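# Encircle two aluminium cubes and steel parallel with rope

## Task

Arrange the rope flat on the table as a loop that is either closed or open by at most about one finger's width, with both aluminium cubes and the steel parallel lying inside it; it only counts if the loop and the objects stay that way once the robot lets go.

## Robot and tools

Robot: two arms, left_arm and right_arm, mounted facing each other across a table. left_arm's base is on the +y side. The names do not tell you which side of a camera image an arm appears on. Each arm ends in a parallel gripper whose fingers point along the gripper's own +x axis and close along its y axis. The reported gripper position is the point between the finger pads, roughly 3 to 4 cm short of the fingertips.

Frame: all state readings use one scene frame with its origin at the table centre, +z up, and the table surface at z = +0.020 m. Positions are in metres, orientations are quaternions in w,x,y,z order, velocities in m/s and rad/s. The printed hand position may be slightly wrong, more so when an arm is stretched far. Joint friction can leave a gripper short of its command or a little tilted, and tiny commands may do nothing, so check the pose after each motion and correct tilt.

The 14-number row (used by both execute_actions and move): one flat list covering both arms, left_arm first then right_arm, each as dx, dy, dz, rx, ry, rz, opening. All values lie in [-1, 1]. The first six of each arm are an offset, not a pose: they are expressed in that gripper's own axes and counted from the gripper's pose printed in the most recent result that includes it (before any such result exists, and for any second or later call inside one reply, they count from where the gripper is when the motion begins). A value of 1.0 equals 0.6 m of travel or 180 degrees; rx, ry, rz form a single rotation vector. Sending zeros therefore returns the arm to that reference pose rather than holding still. Opening is absolute: +1 is fully open (0.088 m), empty fingers touch near -0.80, and anything lower closes no further. Fully closing takes at least about 0.5 s. Per control step the commanded pose is clipped to within 70 mm and 16 degrees of where the gripper actually is.

execute_actions: argument actions is a list holding zero or one item, plus optional pictures (true/false). An empty list sends nothing and returns the state with camera images. An action item has rows (1 to 15 rows of 14 numbers) and steps (6 to 15, default 15, each 1/30 s); row k is used on step k, and the last row repeats if rows run out. Every row is measured from the same reference pose, not from the previous row. A wait item has only steps (up to 300), counted from the previous result, so thinking time is included. The result of an action is captured 6 steps before it finishes; those remaining steps run while the next reply is being written. A refused call moves nothing.

move: target is one 14-number row as above; speed is the path's top speed in m/s, 0.002 to 0.5 (default 0.25), with turning capped at twice that in rad/s. Both grippers follow straight paths that finish together, lasting 0.5 to 10 s; a path needing longer is cut off at 10 s before reaching its target. Openings are applied when the move begins. Paths ignore obstacles and the other arm, and grippers can lag, drift, or overshoot the speed. Faster contact hits harder, and aiming further past a contact pushes harder. The result adds a move: line giving the ending (done, off_target, moving, held, fault) and any limits: paced means the pose sent was clipped; held means a safety check stopped some steps, after which the arm may jump ahead quickly. Distances from each gripper to its pose are also reported.

wait: seconds, 0 to 10; runs the scene without new commands. zoom_image: camera (cam_head_left, cam_head_right, cam_high, cam_low, cam_left_wrist, cam_right_wrist) and region [x0, y0, x1, y1] in pixels of that camera's last full 504x504 image, origin top-left, at most 504 by 504. finished_scene: scene, the current scene's number; it ends the scene for good and grades it.

Result lines: the state line lists left_arm | right_arm poses and velocities. grip_measured is the measured finger opening on the command scale (the last Joint positions entry per arm is the same in metres); it may be off by about 1 mm and reads up to 0.061 narrower when squeezing hard. To hold something, command roughly 0.07 below grip_measured; less grips more gently. Pads push about 34 to 49 N at most. Hand target shows where the controller is currently driving each gripper (only when nothing is pending). pose unreachable names an arm whose command was altered by the clearance check; HELD marks steps whose command was not sent. MOTOR HOT appears from 50 °C; OVER-TEMPERATURE FAULT means an arm was frozen at 95 °C and may lose power if it does not cool. TORQUE FAULT stops an arm for 10 s when a joint hits its load limit (waist 17, shoulder 21.1, elbow 21, wrist pitch 5.55, wrist yaw 5.53, wrist roll 5.19 N m; held weight counts).

Cautions: never let anything leave the table; keep the arms from colliding or shoving each other; avoid hard pushes, slams and dropping objects; do not hold loads longer than needed. Loose items may occasionally get nudged by outside disturbances, so recheck the layout. Before finishing, release the rope and lift the grippers clear so the loop and objects stay in place unaided.

Each tool is called after "Request:" in YAML: its name, and indented under it one key for each argument.

## Session

Request:
execute_actions:
  actions: []

Scene clock: 0.00 s of 4397.00 s.
left_arm: end_effector_position=(-0.2254, +0.3412, +0.2398) grip_measured=+1.000 end_effector_quat_wxyz=(+0.386, -0.198, +0.277, +0.857) end_effector_velocity=(+0.003, +0.004, +0.002) end_effector_angular_velocity=(+0.012, -0.004, -0.008) | right_arm: end_effector_position=(-0.1983, -0.2741, +0.1455) grip_measured=+1.000 end_effector_quat_wxyz=(+0.688, -0.093, +0.719, +0.010) end_effector_velocity=(+0.004, -0.004, +0.000) end_effector_angular_velocity=(-0.018, -0.008, +0.034)
Joint positions: left_arm=[-0.76   1.694  1.295 -1.01   0.976  1.773  0.088] | right_arm=[ 1.186  1.759  1.164 -1.023 -0.116  2.324  0.088]
Joint velocities: left_arm=[-0.002 -0.007 -0.002 -0.022  0.007  0.007  0.   ] | right_arm=[-0.002 -0.002 -0.002 -0.022 -0.007 -0.037  0.   ]
Heat: left arm: hottest wrist pitch 27 °C (+0.0 °C/min); right arm: hottest wrist yaw 27 °C (+0.0 °C/min).
Hand target (left_arm): -0.225, +0.341, +0.240; +0.386, -0.198, +0.277, +0.857
Hand target (right_arm): -0.198, -0.274, +0.146; +0.688, -0.093, +0.719, +0.010

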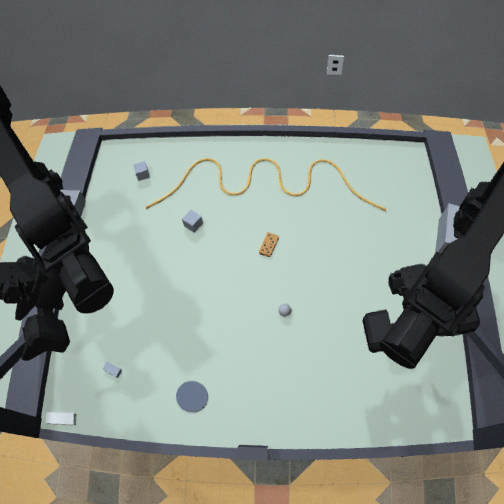

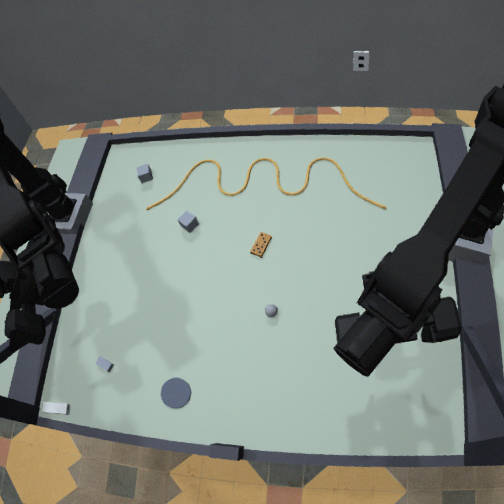

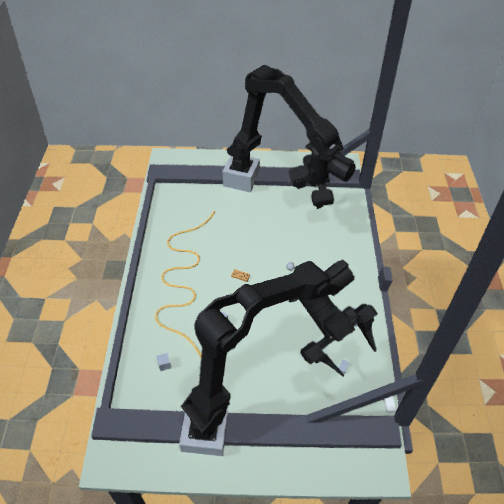

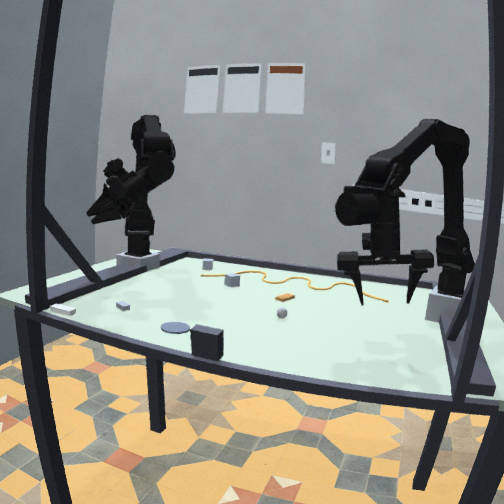

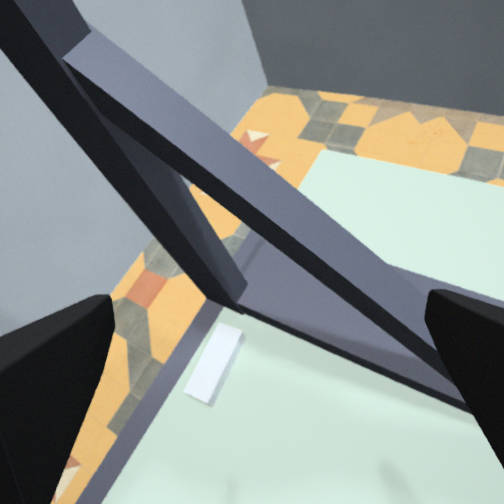

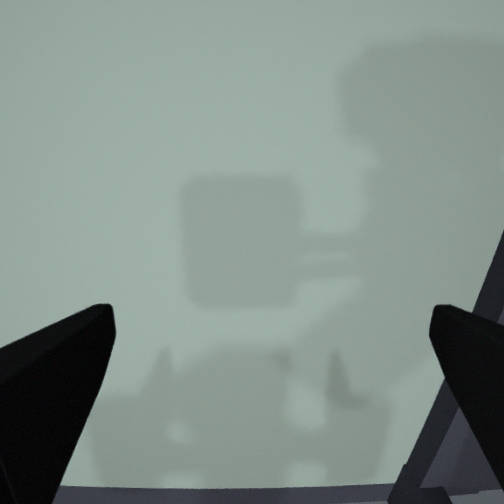

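Request:
zoom_image:
  camera: "cam_head_left"
  region: [30, 330, 230, 440]

Request:
zoom_image:
  camera: "cam_head_left"
  region: [110, 140, 400, 330]

Request:
zoom_image:
  camera: "cam_low"
  region: [30, 250, 310, 350]

Region (30, 330, 230, 440) of cam_head_left's 504x504 image, scaled by 2.520, with more detail than that image has; it fills the top 277 rows of this view, and the rest is white.

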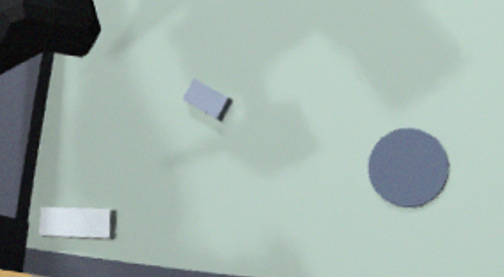

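Region (110, 140, 400, 330) of cam_head_left's 504x504 image, scaled by 1.738, with more detail than that image has; it fills the top 330 rows of this view, and the rest is white.

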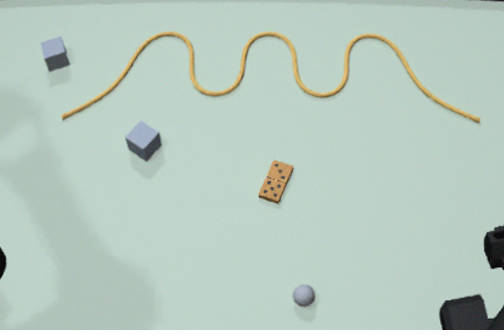

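Region (30, 250, 310, 350) of cam_low's 504x504 image, scaled by 1.800, with more detail than that image has; it fills the top 180 rows of this view, and the rest is white.

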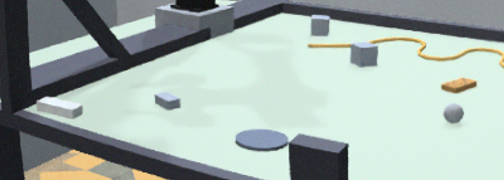

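Request:
move:
  target: [0,0,0,-0.327,0.325,0.054,1,0,0,0,0,0,0,1]
  speed: 0.4

Scene clock: 3.80 s of 4397.00 s.
left_arm: end_effector_position=(-0.2232, +0.3414, +0.2427) grip_measured=+1.000 end_effector_quat_wxyz=(+0.003, +0.702, -0.003, -0.712) end_effector_velocity=(+0.007, -0.002, +0.001) end_effector_angular_velocity=(-0.022, -0.043, +0.020) | right_arm: end_effector_position=(-0.1983, -0.2741, +0.1455) grip_measured=+1.000 end_effector_quat_wxyz=(+0.688, -0.093, +0.719, +0.010) end_effector_velocity=(+0.001, -0.002, +0.001) end_effector_angular_velocity=(-0.022, +0.009, -0.001)
Joint positions: left_arm=[-1.124  1.855  1.773 -1.472 -0.002  0.372  0.088] | right_arm=[ 1.186  1.759  1.164 -1.023 -0.116  2.324  0.088]
Joint velocities: left_arm=[-0.002  0.007  0.012 -0.037 -0.037 -0.022  0.   ] | right_arm=[-0.007 -0.002 -0.002 -0.007 -0.022 -0.007  0.   ]
Heat: left arm: hottest wrist pitch 27 °C (+0.0 °C/min); right arm: hottest wrist yaw 27 °C (+0.0 °C/min).
Hand target (left_arm): -0.225, +0.341, +0.240; +0.004, +0.706, -0.002, -0.709
Hand target (right_arm): -0.198, -0.274, +0.146; +0.688, -0.093, +0.719, +0.010
Off the commanded pose (left_arm): 0.004 m, 1 deg.
Off the commanded pose (right_arm): 0.000 m, 0 deg.
Kept back: nothing.
move: done

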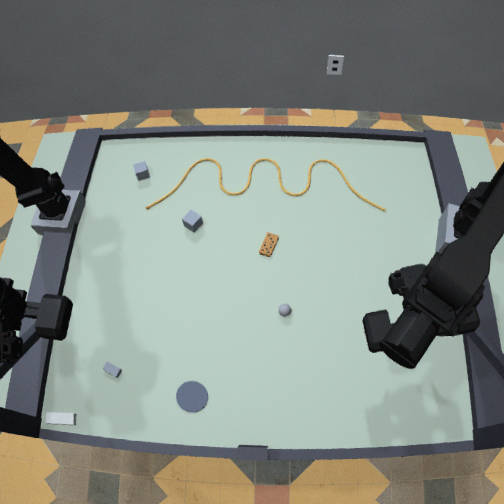

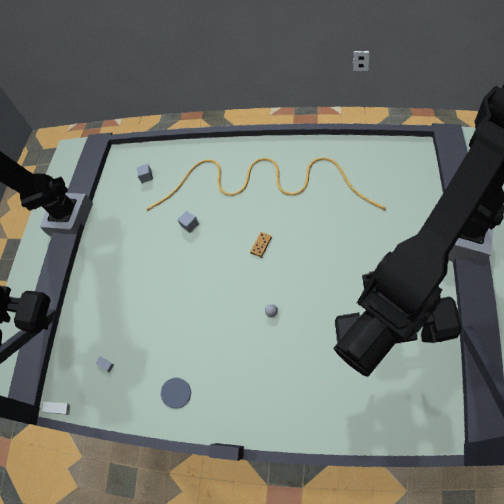

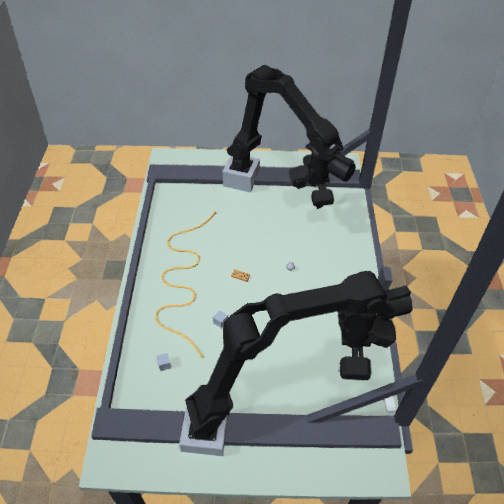

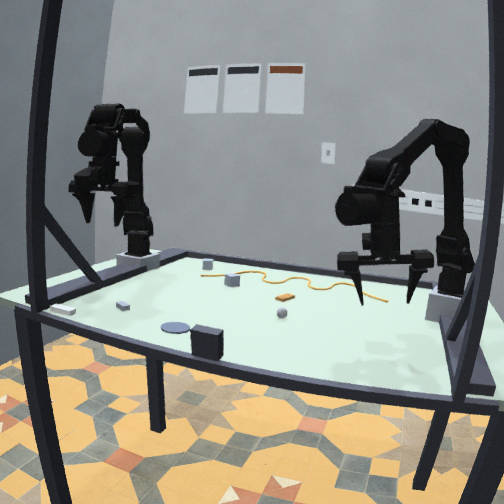

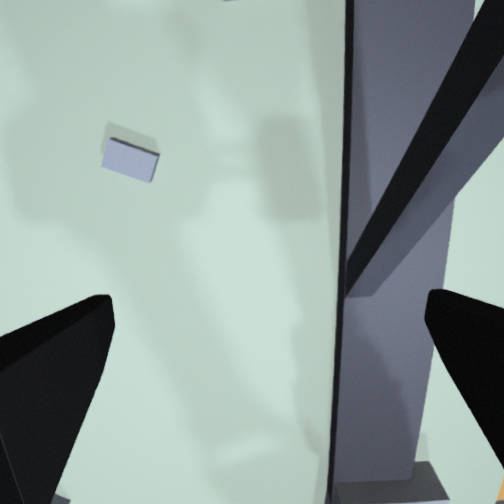

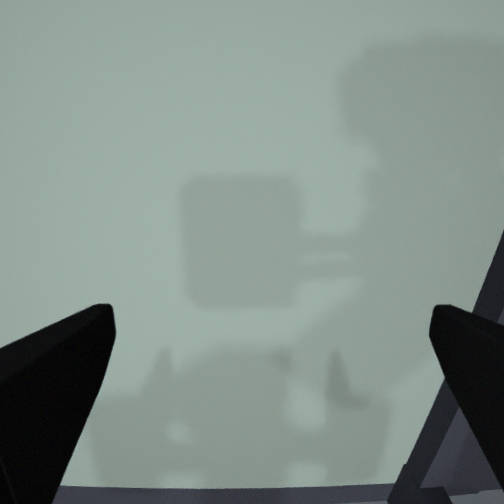

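Request:
move:
  target: [0.17,0.15,0.05,0,0,0,1,0,0,0,0,0,0,1]
  speed: 0.3

Scene clock: 5.37 s of 4397.00 s.
left_arm: end_effector_position=(-0.2539, +0.2533, +0.1459) grip_measured=+1.000 end_effector_quat_wxyz=(+0.005, +0.701, -0.003, -0.713) end_effector_velocity=(-0.002, +0.002, -0.009) end_effector_angular_velocity=(+0.015, -0.011, +0.005) | right_arm: end_effector_position=(-0.1983, -0.2741, +0.1455) grip_measured=+1.000 end_effector_quat_wxyz=(+0.688, -0.093, +0.719, +0.010) end_effector_velocity=(+0.003, +0.000, +0.000) end_effector_angular_velocity=(+0.001, -0.009, +0.005)
Joint positions: left_arm=[-0.952  2.123  1.77  -1.197 -0.001  0.543  0.088] | right_arm=[ 1.186  1.759  1.164 -1.023 -0.116  2.324  0.088]
Joint velocities: left_arm=[-0.002  0.022 -0.002  0.007  0.007 -0.007  0.   ] | right_arm=[-0.002 -0.002 -0.002 -0.007  0.007 -0.007  0.   ]
Heat: left arm: hottest wrist pitch 27 °C (+0.0 °C/min); right arm: hottest wrist yaw 27 °C (+0.0 °C/min).
Hand target (left_arm): -0.256, +0.251, +0.141; +0.002, +0.702, -0.002, -0.712
Hand target (right_arm): -0.198, -0.274, +0.146; +0.688, -0.093, +0.719, +0.010
Off the commanded pose (left_arm): 0.005 m, 0 deg.
Off the commanded pose (right_arm): 0.000 m, 0 deg.
Kept back: nothing.
move: done

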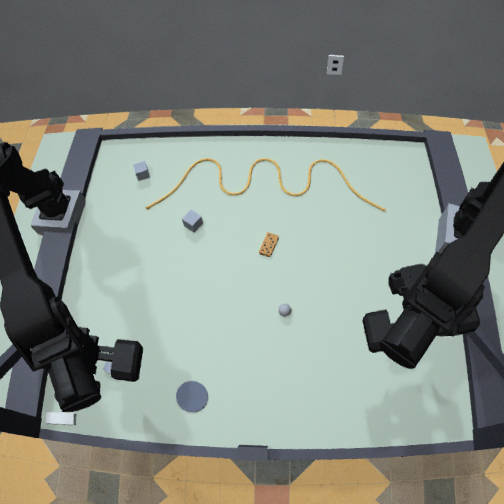

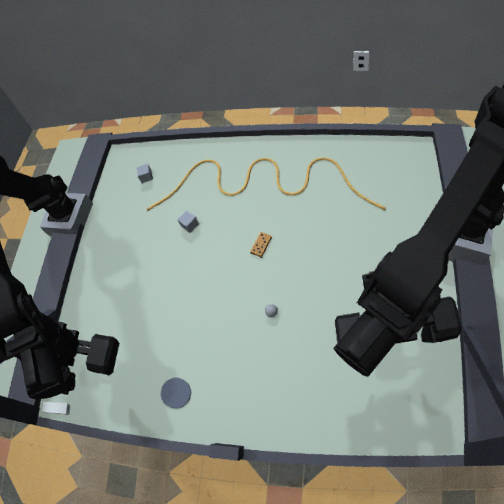

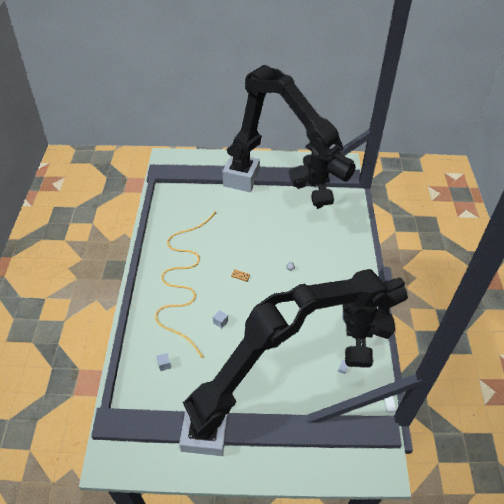

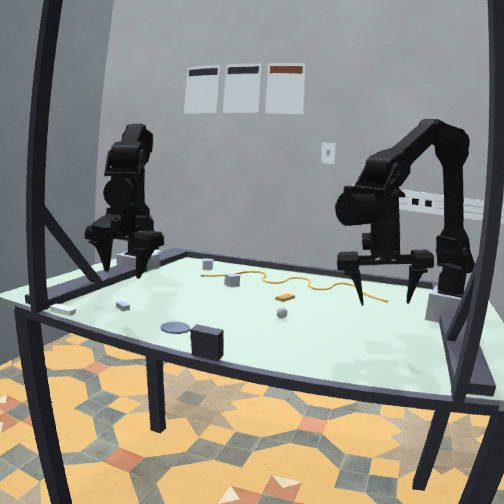

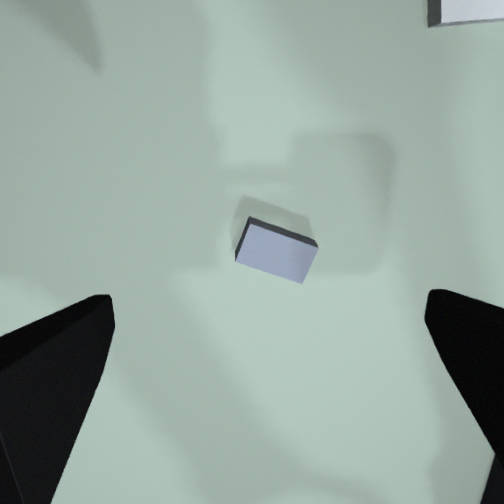

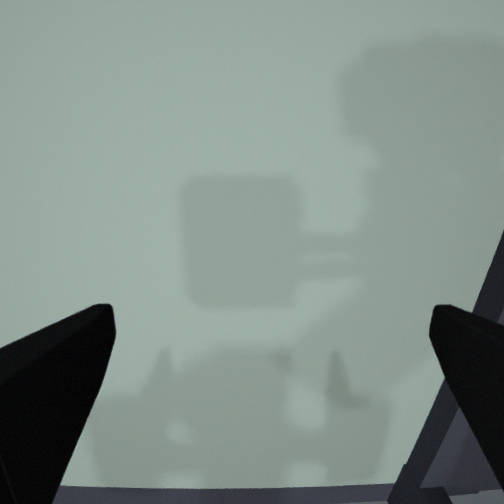

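Request:
move:
  target: [0.09,0,-0.015,0.13,0,0,1,0,0,0,0,0,0,1]
  speed: 0.3

Scene clock: 7.27 s of 4397.00 s.
left_arm: end_effector_position=(-0.2493, +0.2525, +0.0996) grip_measured=+1.000 end_effector_quat_wxyz=(-0.132, +0.683, -0.152, -0.703) end_effector_velocity=(+0.002, +0.001, -0.002) end_effector_angular_velocity=(-0.006, -0.006, -0.024) | right_arm: end_effector_position=(-0.1983, -0.2741, +0.1455) grip_measured=+1.000 end_effector_quat_wxyz=(+0.688, -0.093, +0.719, +0.010) end_effector_velocity=(+0.003, -0.003, -0.001) end_effector_angular_velocity=(-0.014, -0.006, -0.010)
Joint positions: left_arm=[-0.944  2.131  1.594 -0.994 -0.001  0.956  0.088] | right_arm=[ 1.186  1.759  1.164 -1.023 -0.116  2.324  0.088]
Joint velocities: left_arm=[-0.002 -0.002 -0.012  0.007 -0.007  0.022  0.   ] | right_arm=[-0.002 -0.002 -0.007 -0.007 -0.007  0.007  0.   ]
Heat: left arm: hottest wrist pitch 27 °C (+0.0 °C/min); right arm: hottest wrist yaw 27 °C (+0.0 °C/min).
Hand target (left_arm): -0.246, +0.253, +0.092; -0.137, +0.688, -0.148, -0.697
Hand target (right_arm): -0.198, -0.274, +0.146; +0.688, -0.093, +0.719, +0.010
Off the commanded pose (left_arm): 0.009 m, 1 deg.
Off the commanded pose (right_arm): 0.000 m, 0 deg.
Kept back: nothing.
move: off_target (left_arm)

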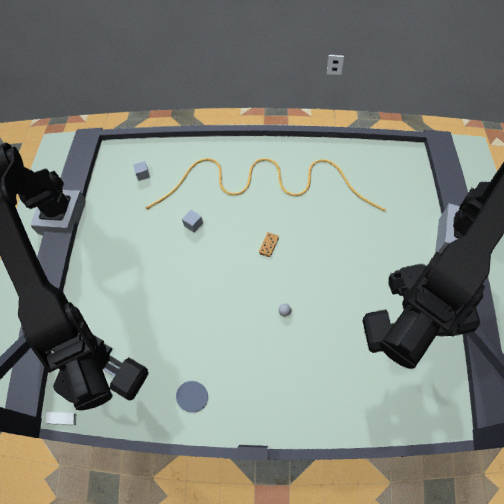

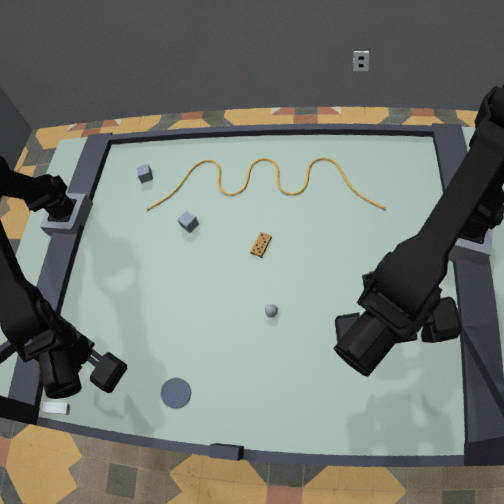

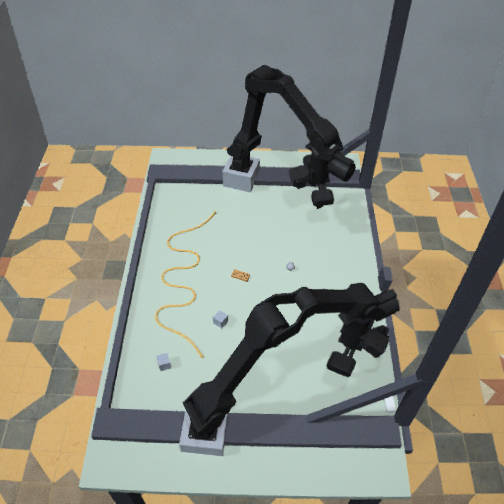

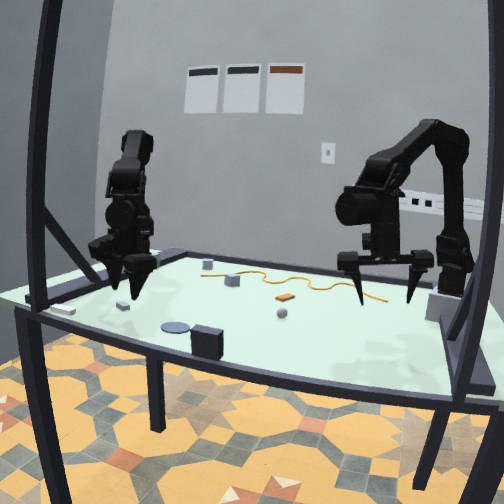

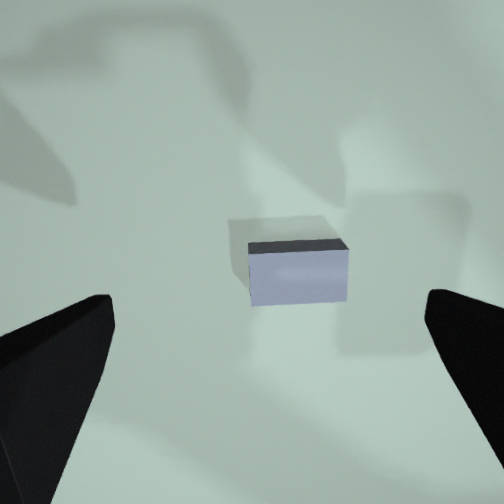

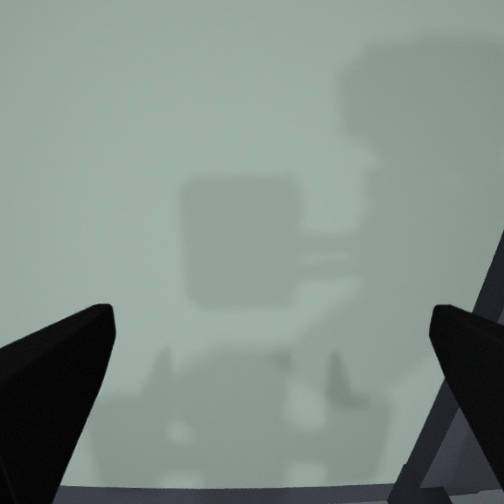

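Request:
move:
  target: [0.072,-0.018,-0.008,0,0,0,1,0,0,0,0,0,0,1]
  speed: 0.1

Scene clock: 8.37 s of 4397.00 s.
left_arm: end_effector_position=(-0.2451, +0.2563, +0.0643) grip_measured=+1.000 end_effector_quat_wxyz=(-0.127, +0.677, -0.157, -0.708) end_effector_velocity=(+0.005, +0.003, -0.002) end_effector_angular_velocity=(+0.009, -0.026, +0.020) | right_arm: end_effector_position=(-0.1983, -0.2741, +0.1455) grip_measured=+1.000 end_effector_quat_wxyz=(+0.688, -0.093, +0.719, +0.010) end_effector_velocity=(+0.001, -0.003, +0.000) end_effector_angular_velocity=(-0.010, -0.000, +0.009)
Joint positions: left_arm=[-0.947  2.144  1.463 -0.83  -0.001  0.955  0.088] | right_arm=[ 1.186  1.759  1.164 -1.023 -0.116  2.324  0.088]
Joint velocities: left_arm=[-0.002  0.002 -0.002 -0.022 -0.007 -0.022  0.   ] | right_arm=[ 0.002 -0.002 -0.002 -0.007 -0.007 -0.007  0.   ]
Heat: left arm: hottest wrist pitch 27 °C (+0.0 °C/min); right arm: hottest wrist yaw 27 °C (+0.0 °C/min).
Hand target (left_arm): -0.242, +0.260, +0.056; -0.132, +0.683, -0.152, -0.702
Hand target (right_arm): -0.198, -0.274, +0.146; +0.688, -0.093, +0.719, +0.010
Off the commanded pose (left_arm): 0.009 m, 1 deg.
Off the commanded pose (right_arm): 0.000 m, 0 deg.
Kept back: nothing.
move: off_target (left_arm)

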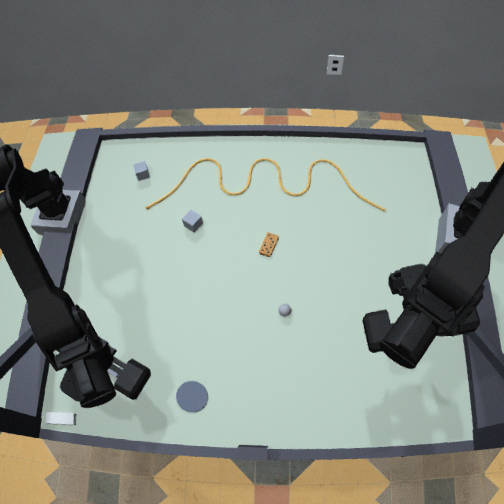

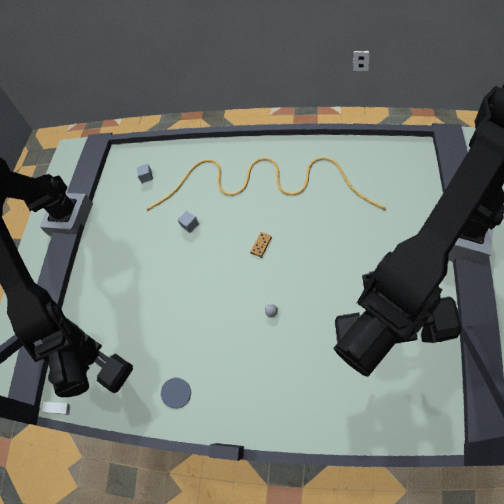

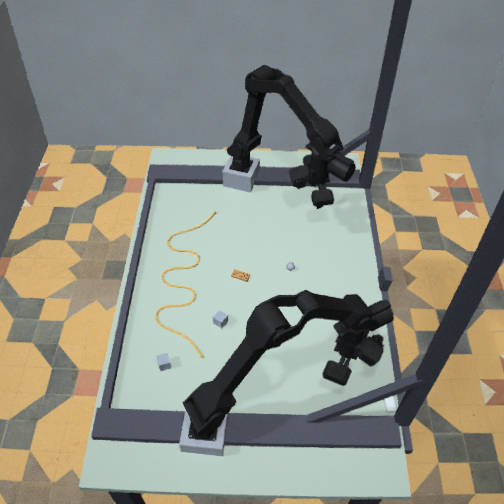

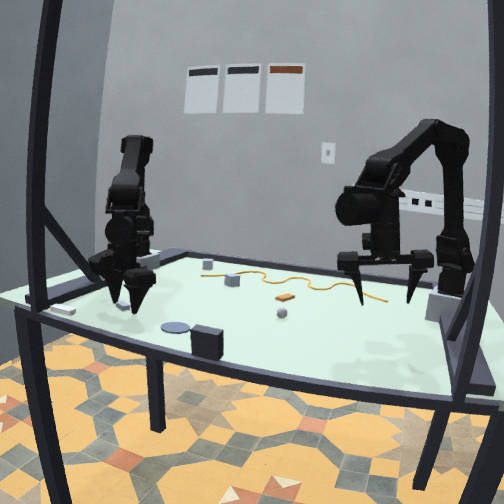

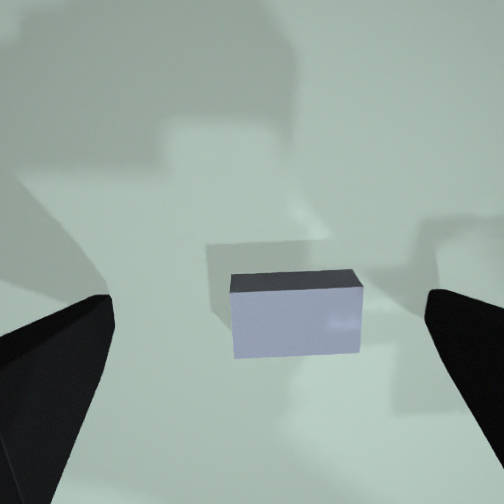

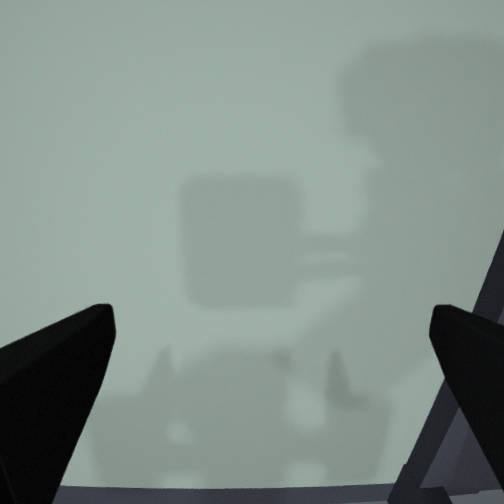

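Request:
move:
  target: [0.018,-0.015,0,0,0,0,1,0,0,0,0,0,0,1]
  speed: 0.05

Request:
move:
  target: [0,0,0,0,0,0,-0.25,0,0,0,0,0,0,1]

Scene clock: 9.30 s of 4397.00 s.
left_arm: end_effector_position=(-0.2435, +0.2576, +0.0624) grip_measured=+1.000 end_effector_quat_wxyz=(-0.121, +0.673, -0.160, -0.712) end_effector_velocity=(+0.005, +0.003, +0.000) end_effector_angular_velocity=(+0.001, -0.014, +0.005) | right_arm: end_effector_position=(-0.1983, -0.2741, +0.1455) grip_measured=+1.000 end_effector_quat_wxyz=(+0.688, -0.093, +0.719, +0.010) end_effector_velocity=(+0.005, +0.000, +0.001) end_effector_angular_velocity=(-0.004, -0.015, +0.015)
Joint positions: left_arm=[-0.948  2.128  1.428 -0.794 -0.004  0.95   0.088] | right_arm=[ 1.186  1.759  1.164 -1.023 -0.116  2.324  0.088]
Joint velocities: left_arm=[-0.002 -0.012 -0.017 -0.007 -0.007 -0.007  0.   ] | right_arm=[-0.007 -0.002  0.002 -0.022  0.007 -0.022  0.   ]
Heat: left arm: hottest shoulder 27 °C (+0.0 °C/min); right arm: hottest elbow 27 °C (+0.0 °C/min).
Hand target (left_arm): -0.242, +0.264, +0.053; -0.127, +0.677, -0.157, -0.708
Hand target (right_arm): -0.198, -0.274, +0.146; +0.688, -0.093, +0.719, +0.010
Off the commanded pose (left_arm): 0.012 m, 1 deg.
Off the commanded pose (right_arm): 0.000 m, 0 deg.
Kept back: nothing.
move: off_target (left_arm)

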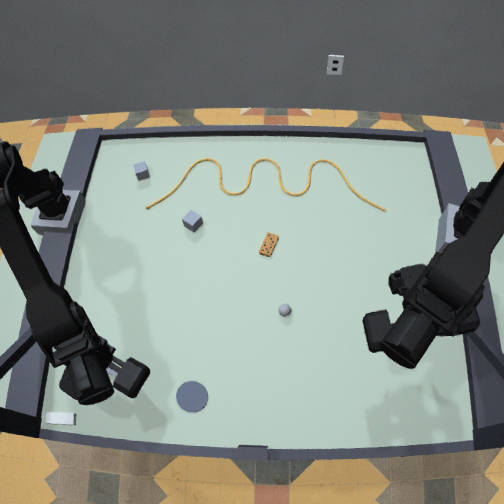

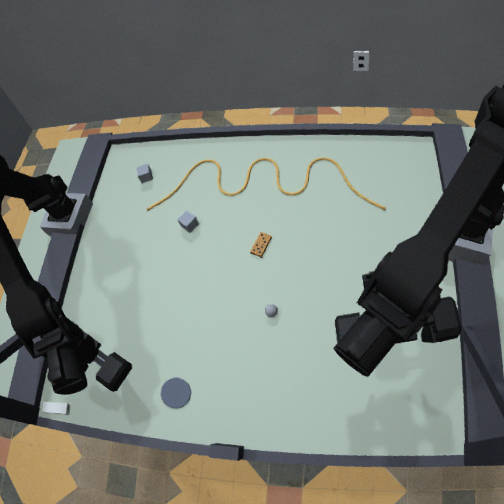

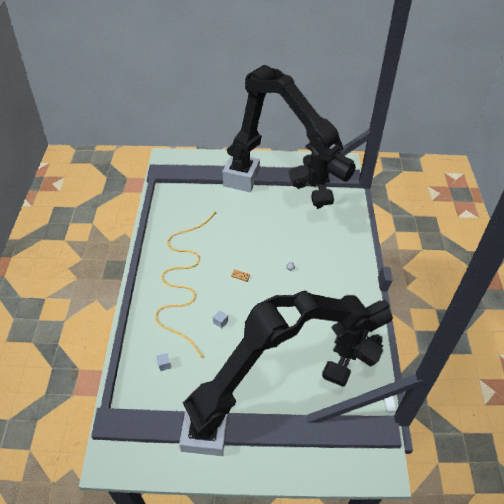

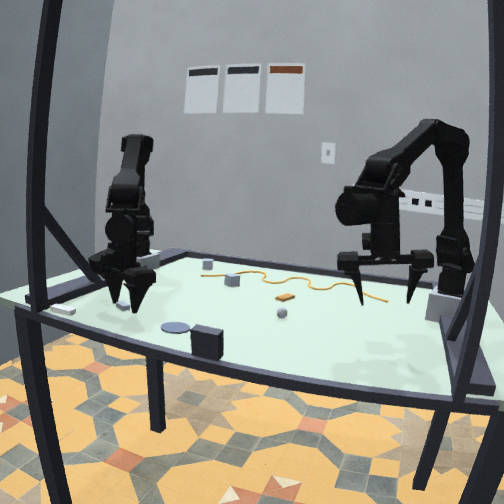

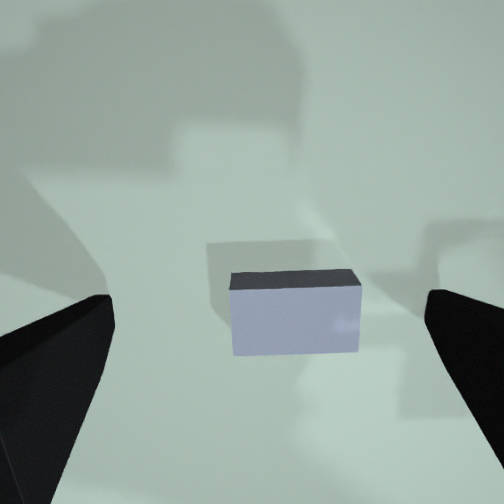

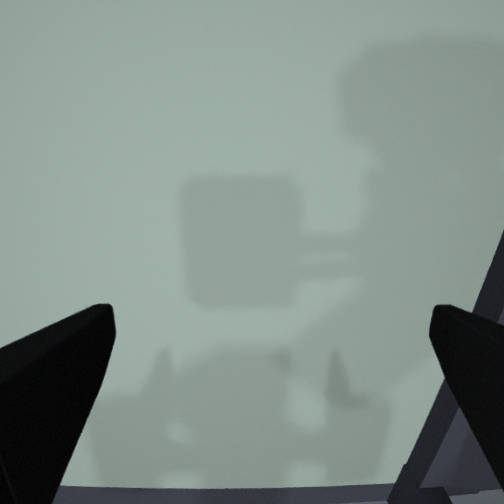

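Scene clock: 9.90 s of 4397.00 s.
left_arm: end_effector_position=(-0.2442, +0.2617, +0.0629) grip_measured=-0.171 end_effector_quat_wxyz=(-0.127, +0.672, -0.159, -0.712) end_effector_velocity=(-0.002, -0.001, +0.002) end_effector_angular_velocity=(-0.011, +0.007, +0.020) | right_arm: end_effector_position=(-0.1983, -0.2741, +0.1455) grip_measured=+1.000 end_effector_quat_wxyz=(+0.688, -0.093, +0.719, +0.010) end_effector_velocity=(-0.001, -0.002, +0.002) end_effector_angular_velocity=(-0.018, +0.013, +0.004)
Joint positions: left_arm=[-0.954  2.126  1.428 -0.801  0.006  0.95   0.031] | right_arm=[ 1.186  1.759  1.164 -1.023 -0.116  2.324  0.088]
Joint velocities: left_arm=[-0.002 -0.002  0.002  0.007 -0.007 -0.022 -0.   ] | right_arm=[-0.002 -0.002  0.002 -0.007 -0.022 -0.007  0.   ]
Heat: left arm: hottest shoulder 27 °C (+0.0 °C/min); right arm: hottest elbow 27 °C (+0.0 °C/min).
Hand target (left_arm): -0.243, +0.258, +0.062; -0.121, +0.673, -0.160, -0.711
Hand target (right_arm): -0.198, -0.274, +0.146; +0.688, -0.093, +0.719, +0.010
Off the commanded pose (left_arm): 0.004 m, 1 deg.
Off the commanded pose (right_arm): 0.000 m, 0 deg.
Kept back: nothing.
move: done

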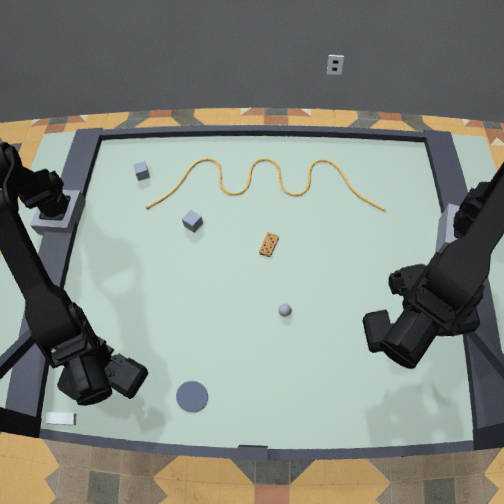

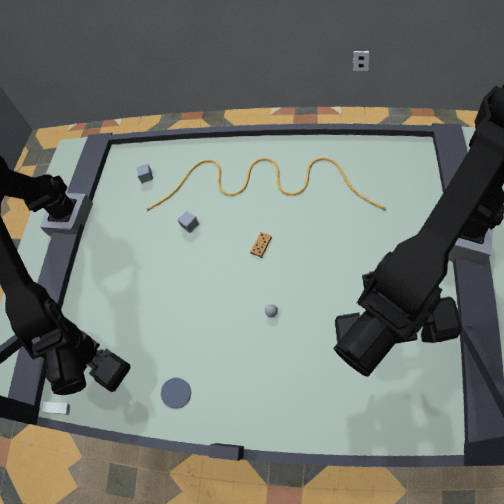

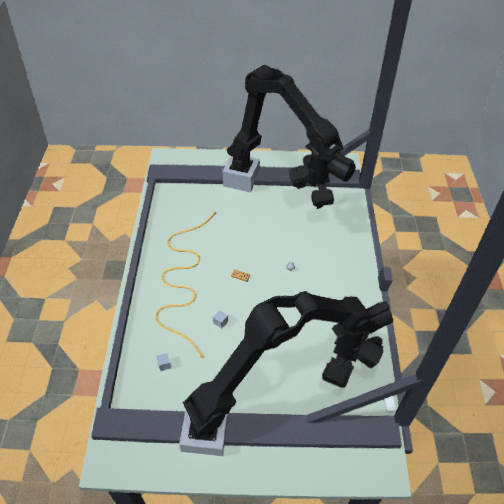

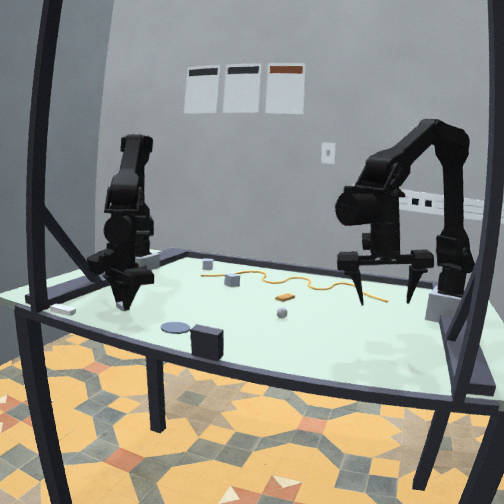

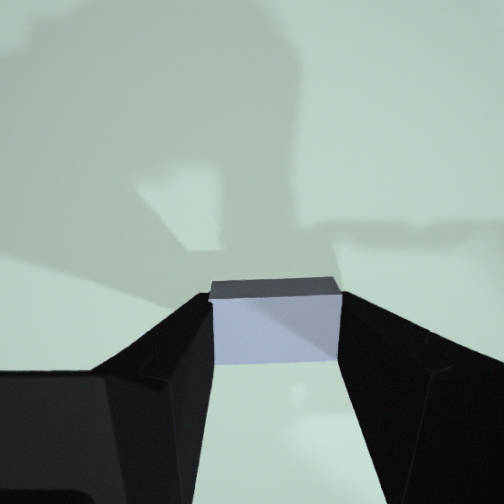

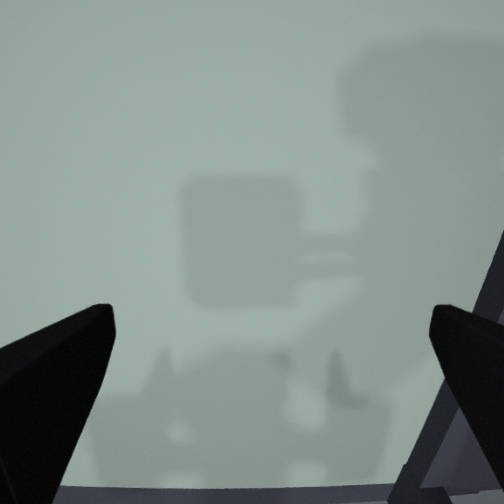

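Request:
move:
  target: [-0.09,0,0,0,0.015,-0.017,-0.25,0,0,0,0,0,0,1]
  speed: 0.15

Request:
move:
  target: [0,0.093,-0.59,0,0,0,-0.25,-0.03,-0.058,0.543,-0.264,-0.031,0.027,1]
  speed: 0.3

Scene clock: 12.57 s of 4397.00 s.
left_arm: end_effector_position=(-0.2382, +0.2645, +0.1108) grip_measured=-0.171 end_effector_quat_wxyz=(-0.147, +0.696, -0.139, -0.689) end_effector_velocity=(-0.000, +0.002, +0.004) end_effector_angular_velocity=(+0.010, -0.003, +0.005) | right_arm: end_effector_position=(-0.1983, -0.2741, +0.1455) grip_measured=+1.000 end_effector_quat_wxyz=(+0.688, -0.093, +0.719, +0.010) end_effector_velocity=(-0.001, -0.003, +0.000) end_effector_angular_velocity=(-0.022, +0.007, -0.011)
Joint positions: left_arm=[-0.954  2.103  1.597 -1.079  0.001  0.95   0.031] | right_arm=[ 1.186  1.759  1.164 -1.023 -0.116  2.324  0.088]
Joint velocities: left_arm=[-0.002 -0.002  0.012 -0.022  0.007 -0.007  0.   ] | right_arm=[-0.002  0.002  0.002 -0.007 -0.022  0.007  0.   ]
Heat: left arm: hottest shoulder 28 °C (+4.8 °C/min); right arm: hottest shoulder 27 °C (+0.0 °C/min).
Hand target (left_arm): -0.240, +0.263, +0.117; -0.142, +0.693, -0.144, -0.692
Hand target (right_arm): -0.198, -0.274, +0.146; +0.688, -0.093, +0.719, +0.010
Off the commanded pose (left_arm): 0.007 m, 1 deg.
Off the commanded pose (right_arm): 0.000 m, 0 deg.
Kept back: nothing.
move: done

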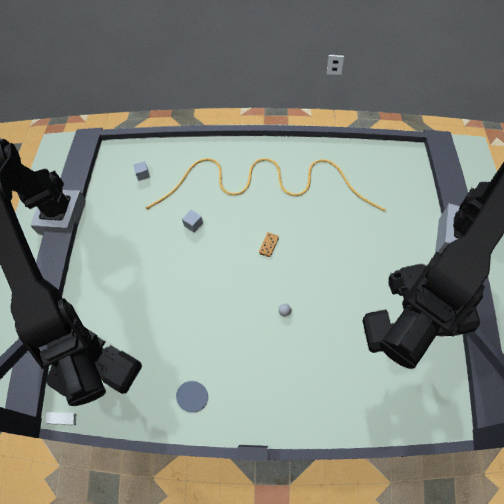

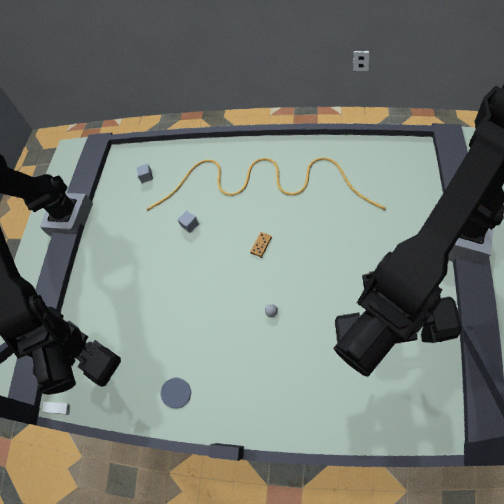

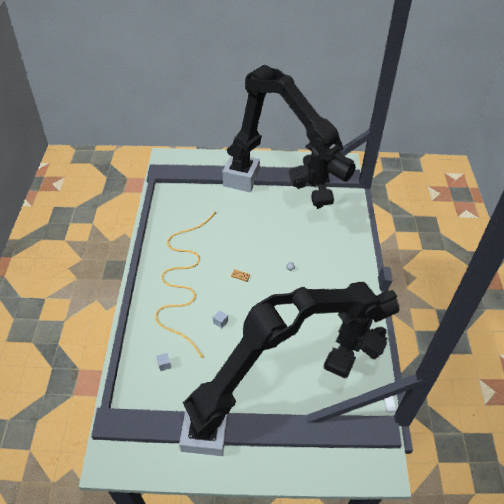

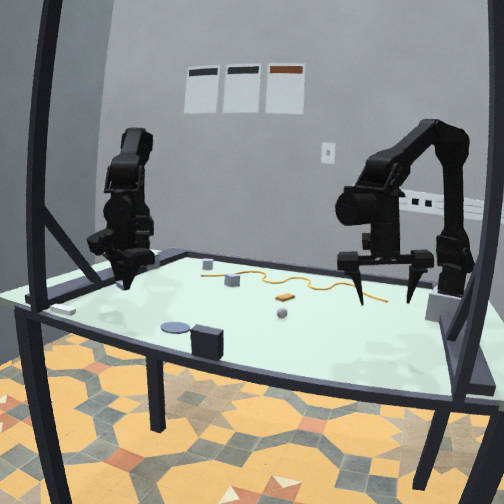

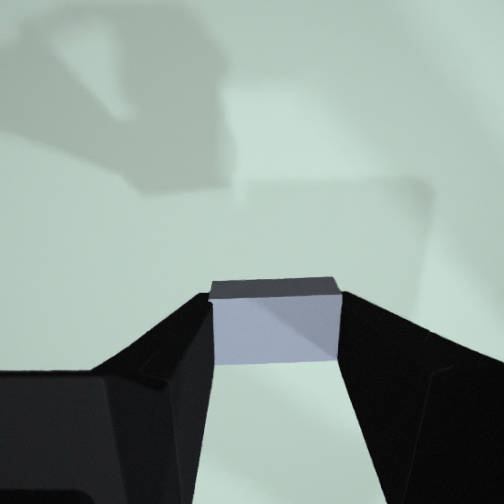

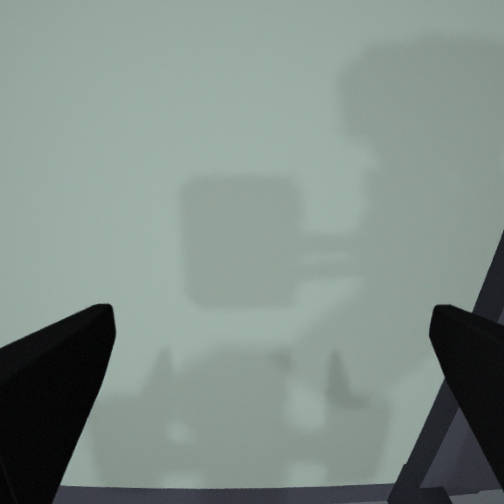

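Scene clock: 14.60 s of 4397.00 s.
left_arm: end_effector_position=(+0.0623, +0.0733, +0.1120) grip_measured=-0.171 end_effector_quat_wxyz=(-0.146, +0.694, -0.139, -0.691) end_effector_velocity=(+0.000, +0.001, +0.002) end_effector_angular_velocity=(+0.013, +0.006, -0.005) | right_arm: end_effector_position=(+0.1271, -0.2598, +0.1496) grip_measured=+1.000 end_effector_quat_wxyz=(+0.624, -0.330, +0.626, +0.333) end_effector_velocity=(-0.001, -0.008, +0.000) end_effector_angular_velocity=(-0.030, +0.022, +0.020)
Joint positions: left_arm=[-0.023  2.106  1.607 -1.081 -0.006  1.881  0.031] | right_arm=[-0.143  1.35   0.786 -1.005 -0.006  0.168  0.088]
Joint velocities: left_arm=[ 0.002  0.002  0.012 -0.022  0.007  0.007  0.   ] | right_arm=[-0.017  0.002  0.002 -0.037 -0.007 -0.037  0.   ]
Heat: left arm: hottest shoulder 28 °C (+4.1 °C/min); right arm: hottest shoulder 27 °C (+0.0 °C/min).
Hand target (left_arm): +0.064, +0.072, +0.109; -0.149, +0.694, -0.137, -0.691
Hand target (right_arm): +0.128, -0.258, +0.150; +0.622, -0.329, +0.627, +0.335
Off the commanded pose (left_arm): 0.002 m, 0 deg.
Off the commanded pose (right_arm): 0.003 m, 0 deg.
Kept back: nothing.
move: done

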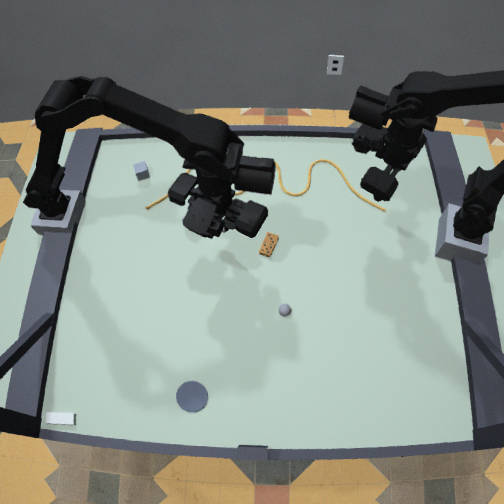

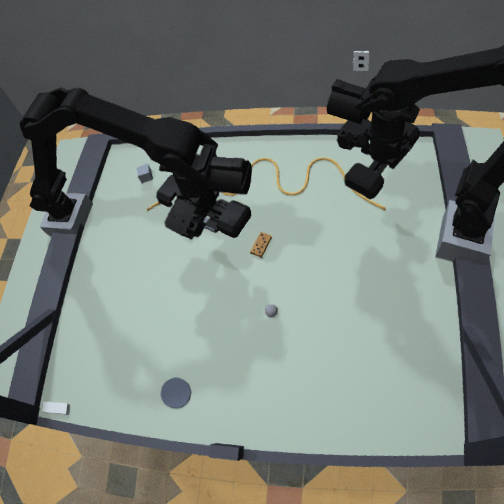

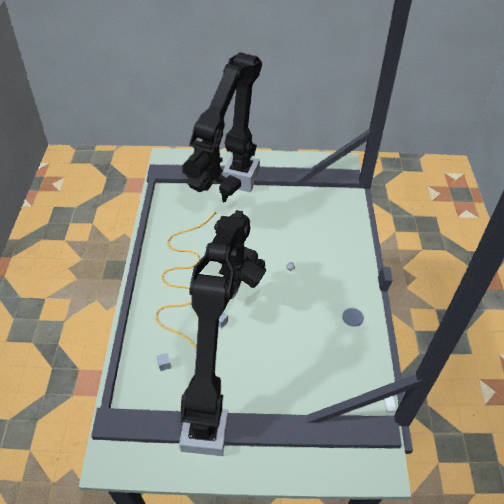

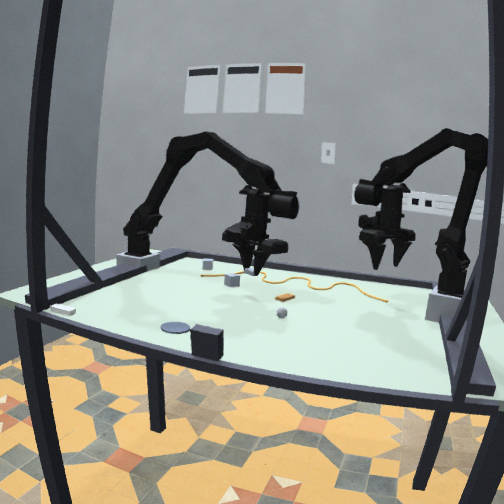

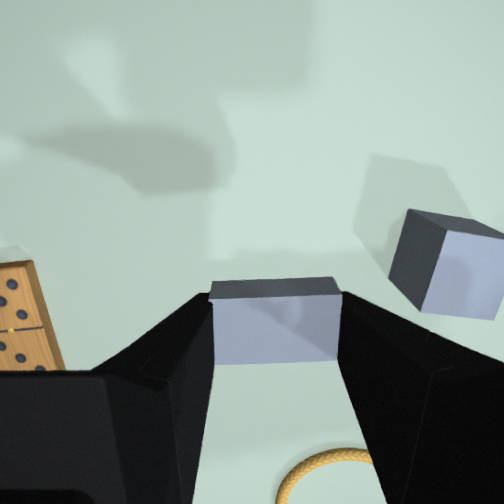

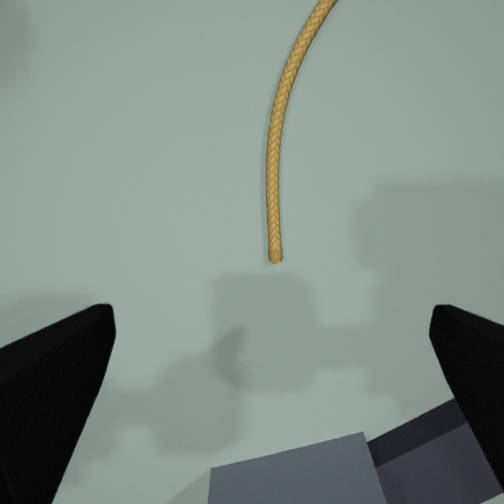

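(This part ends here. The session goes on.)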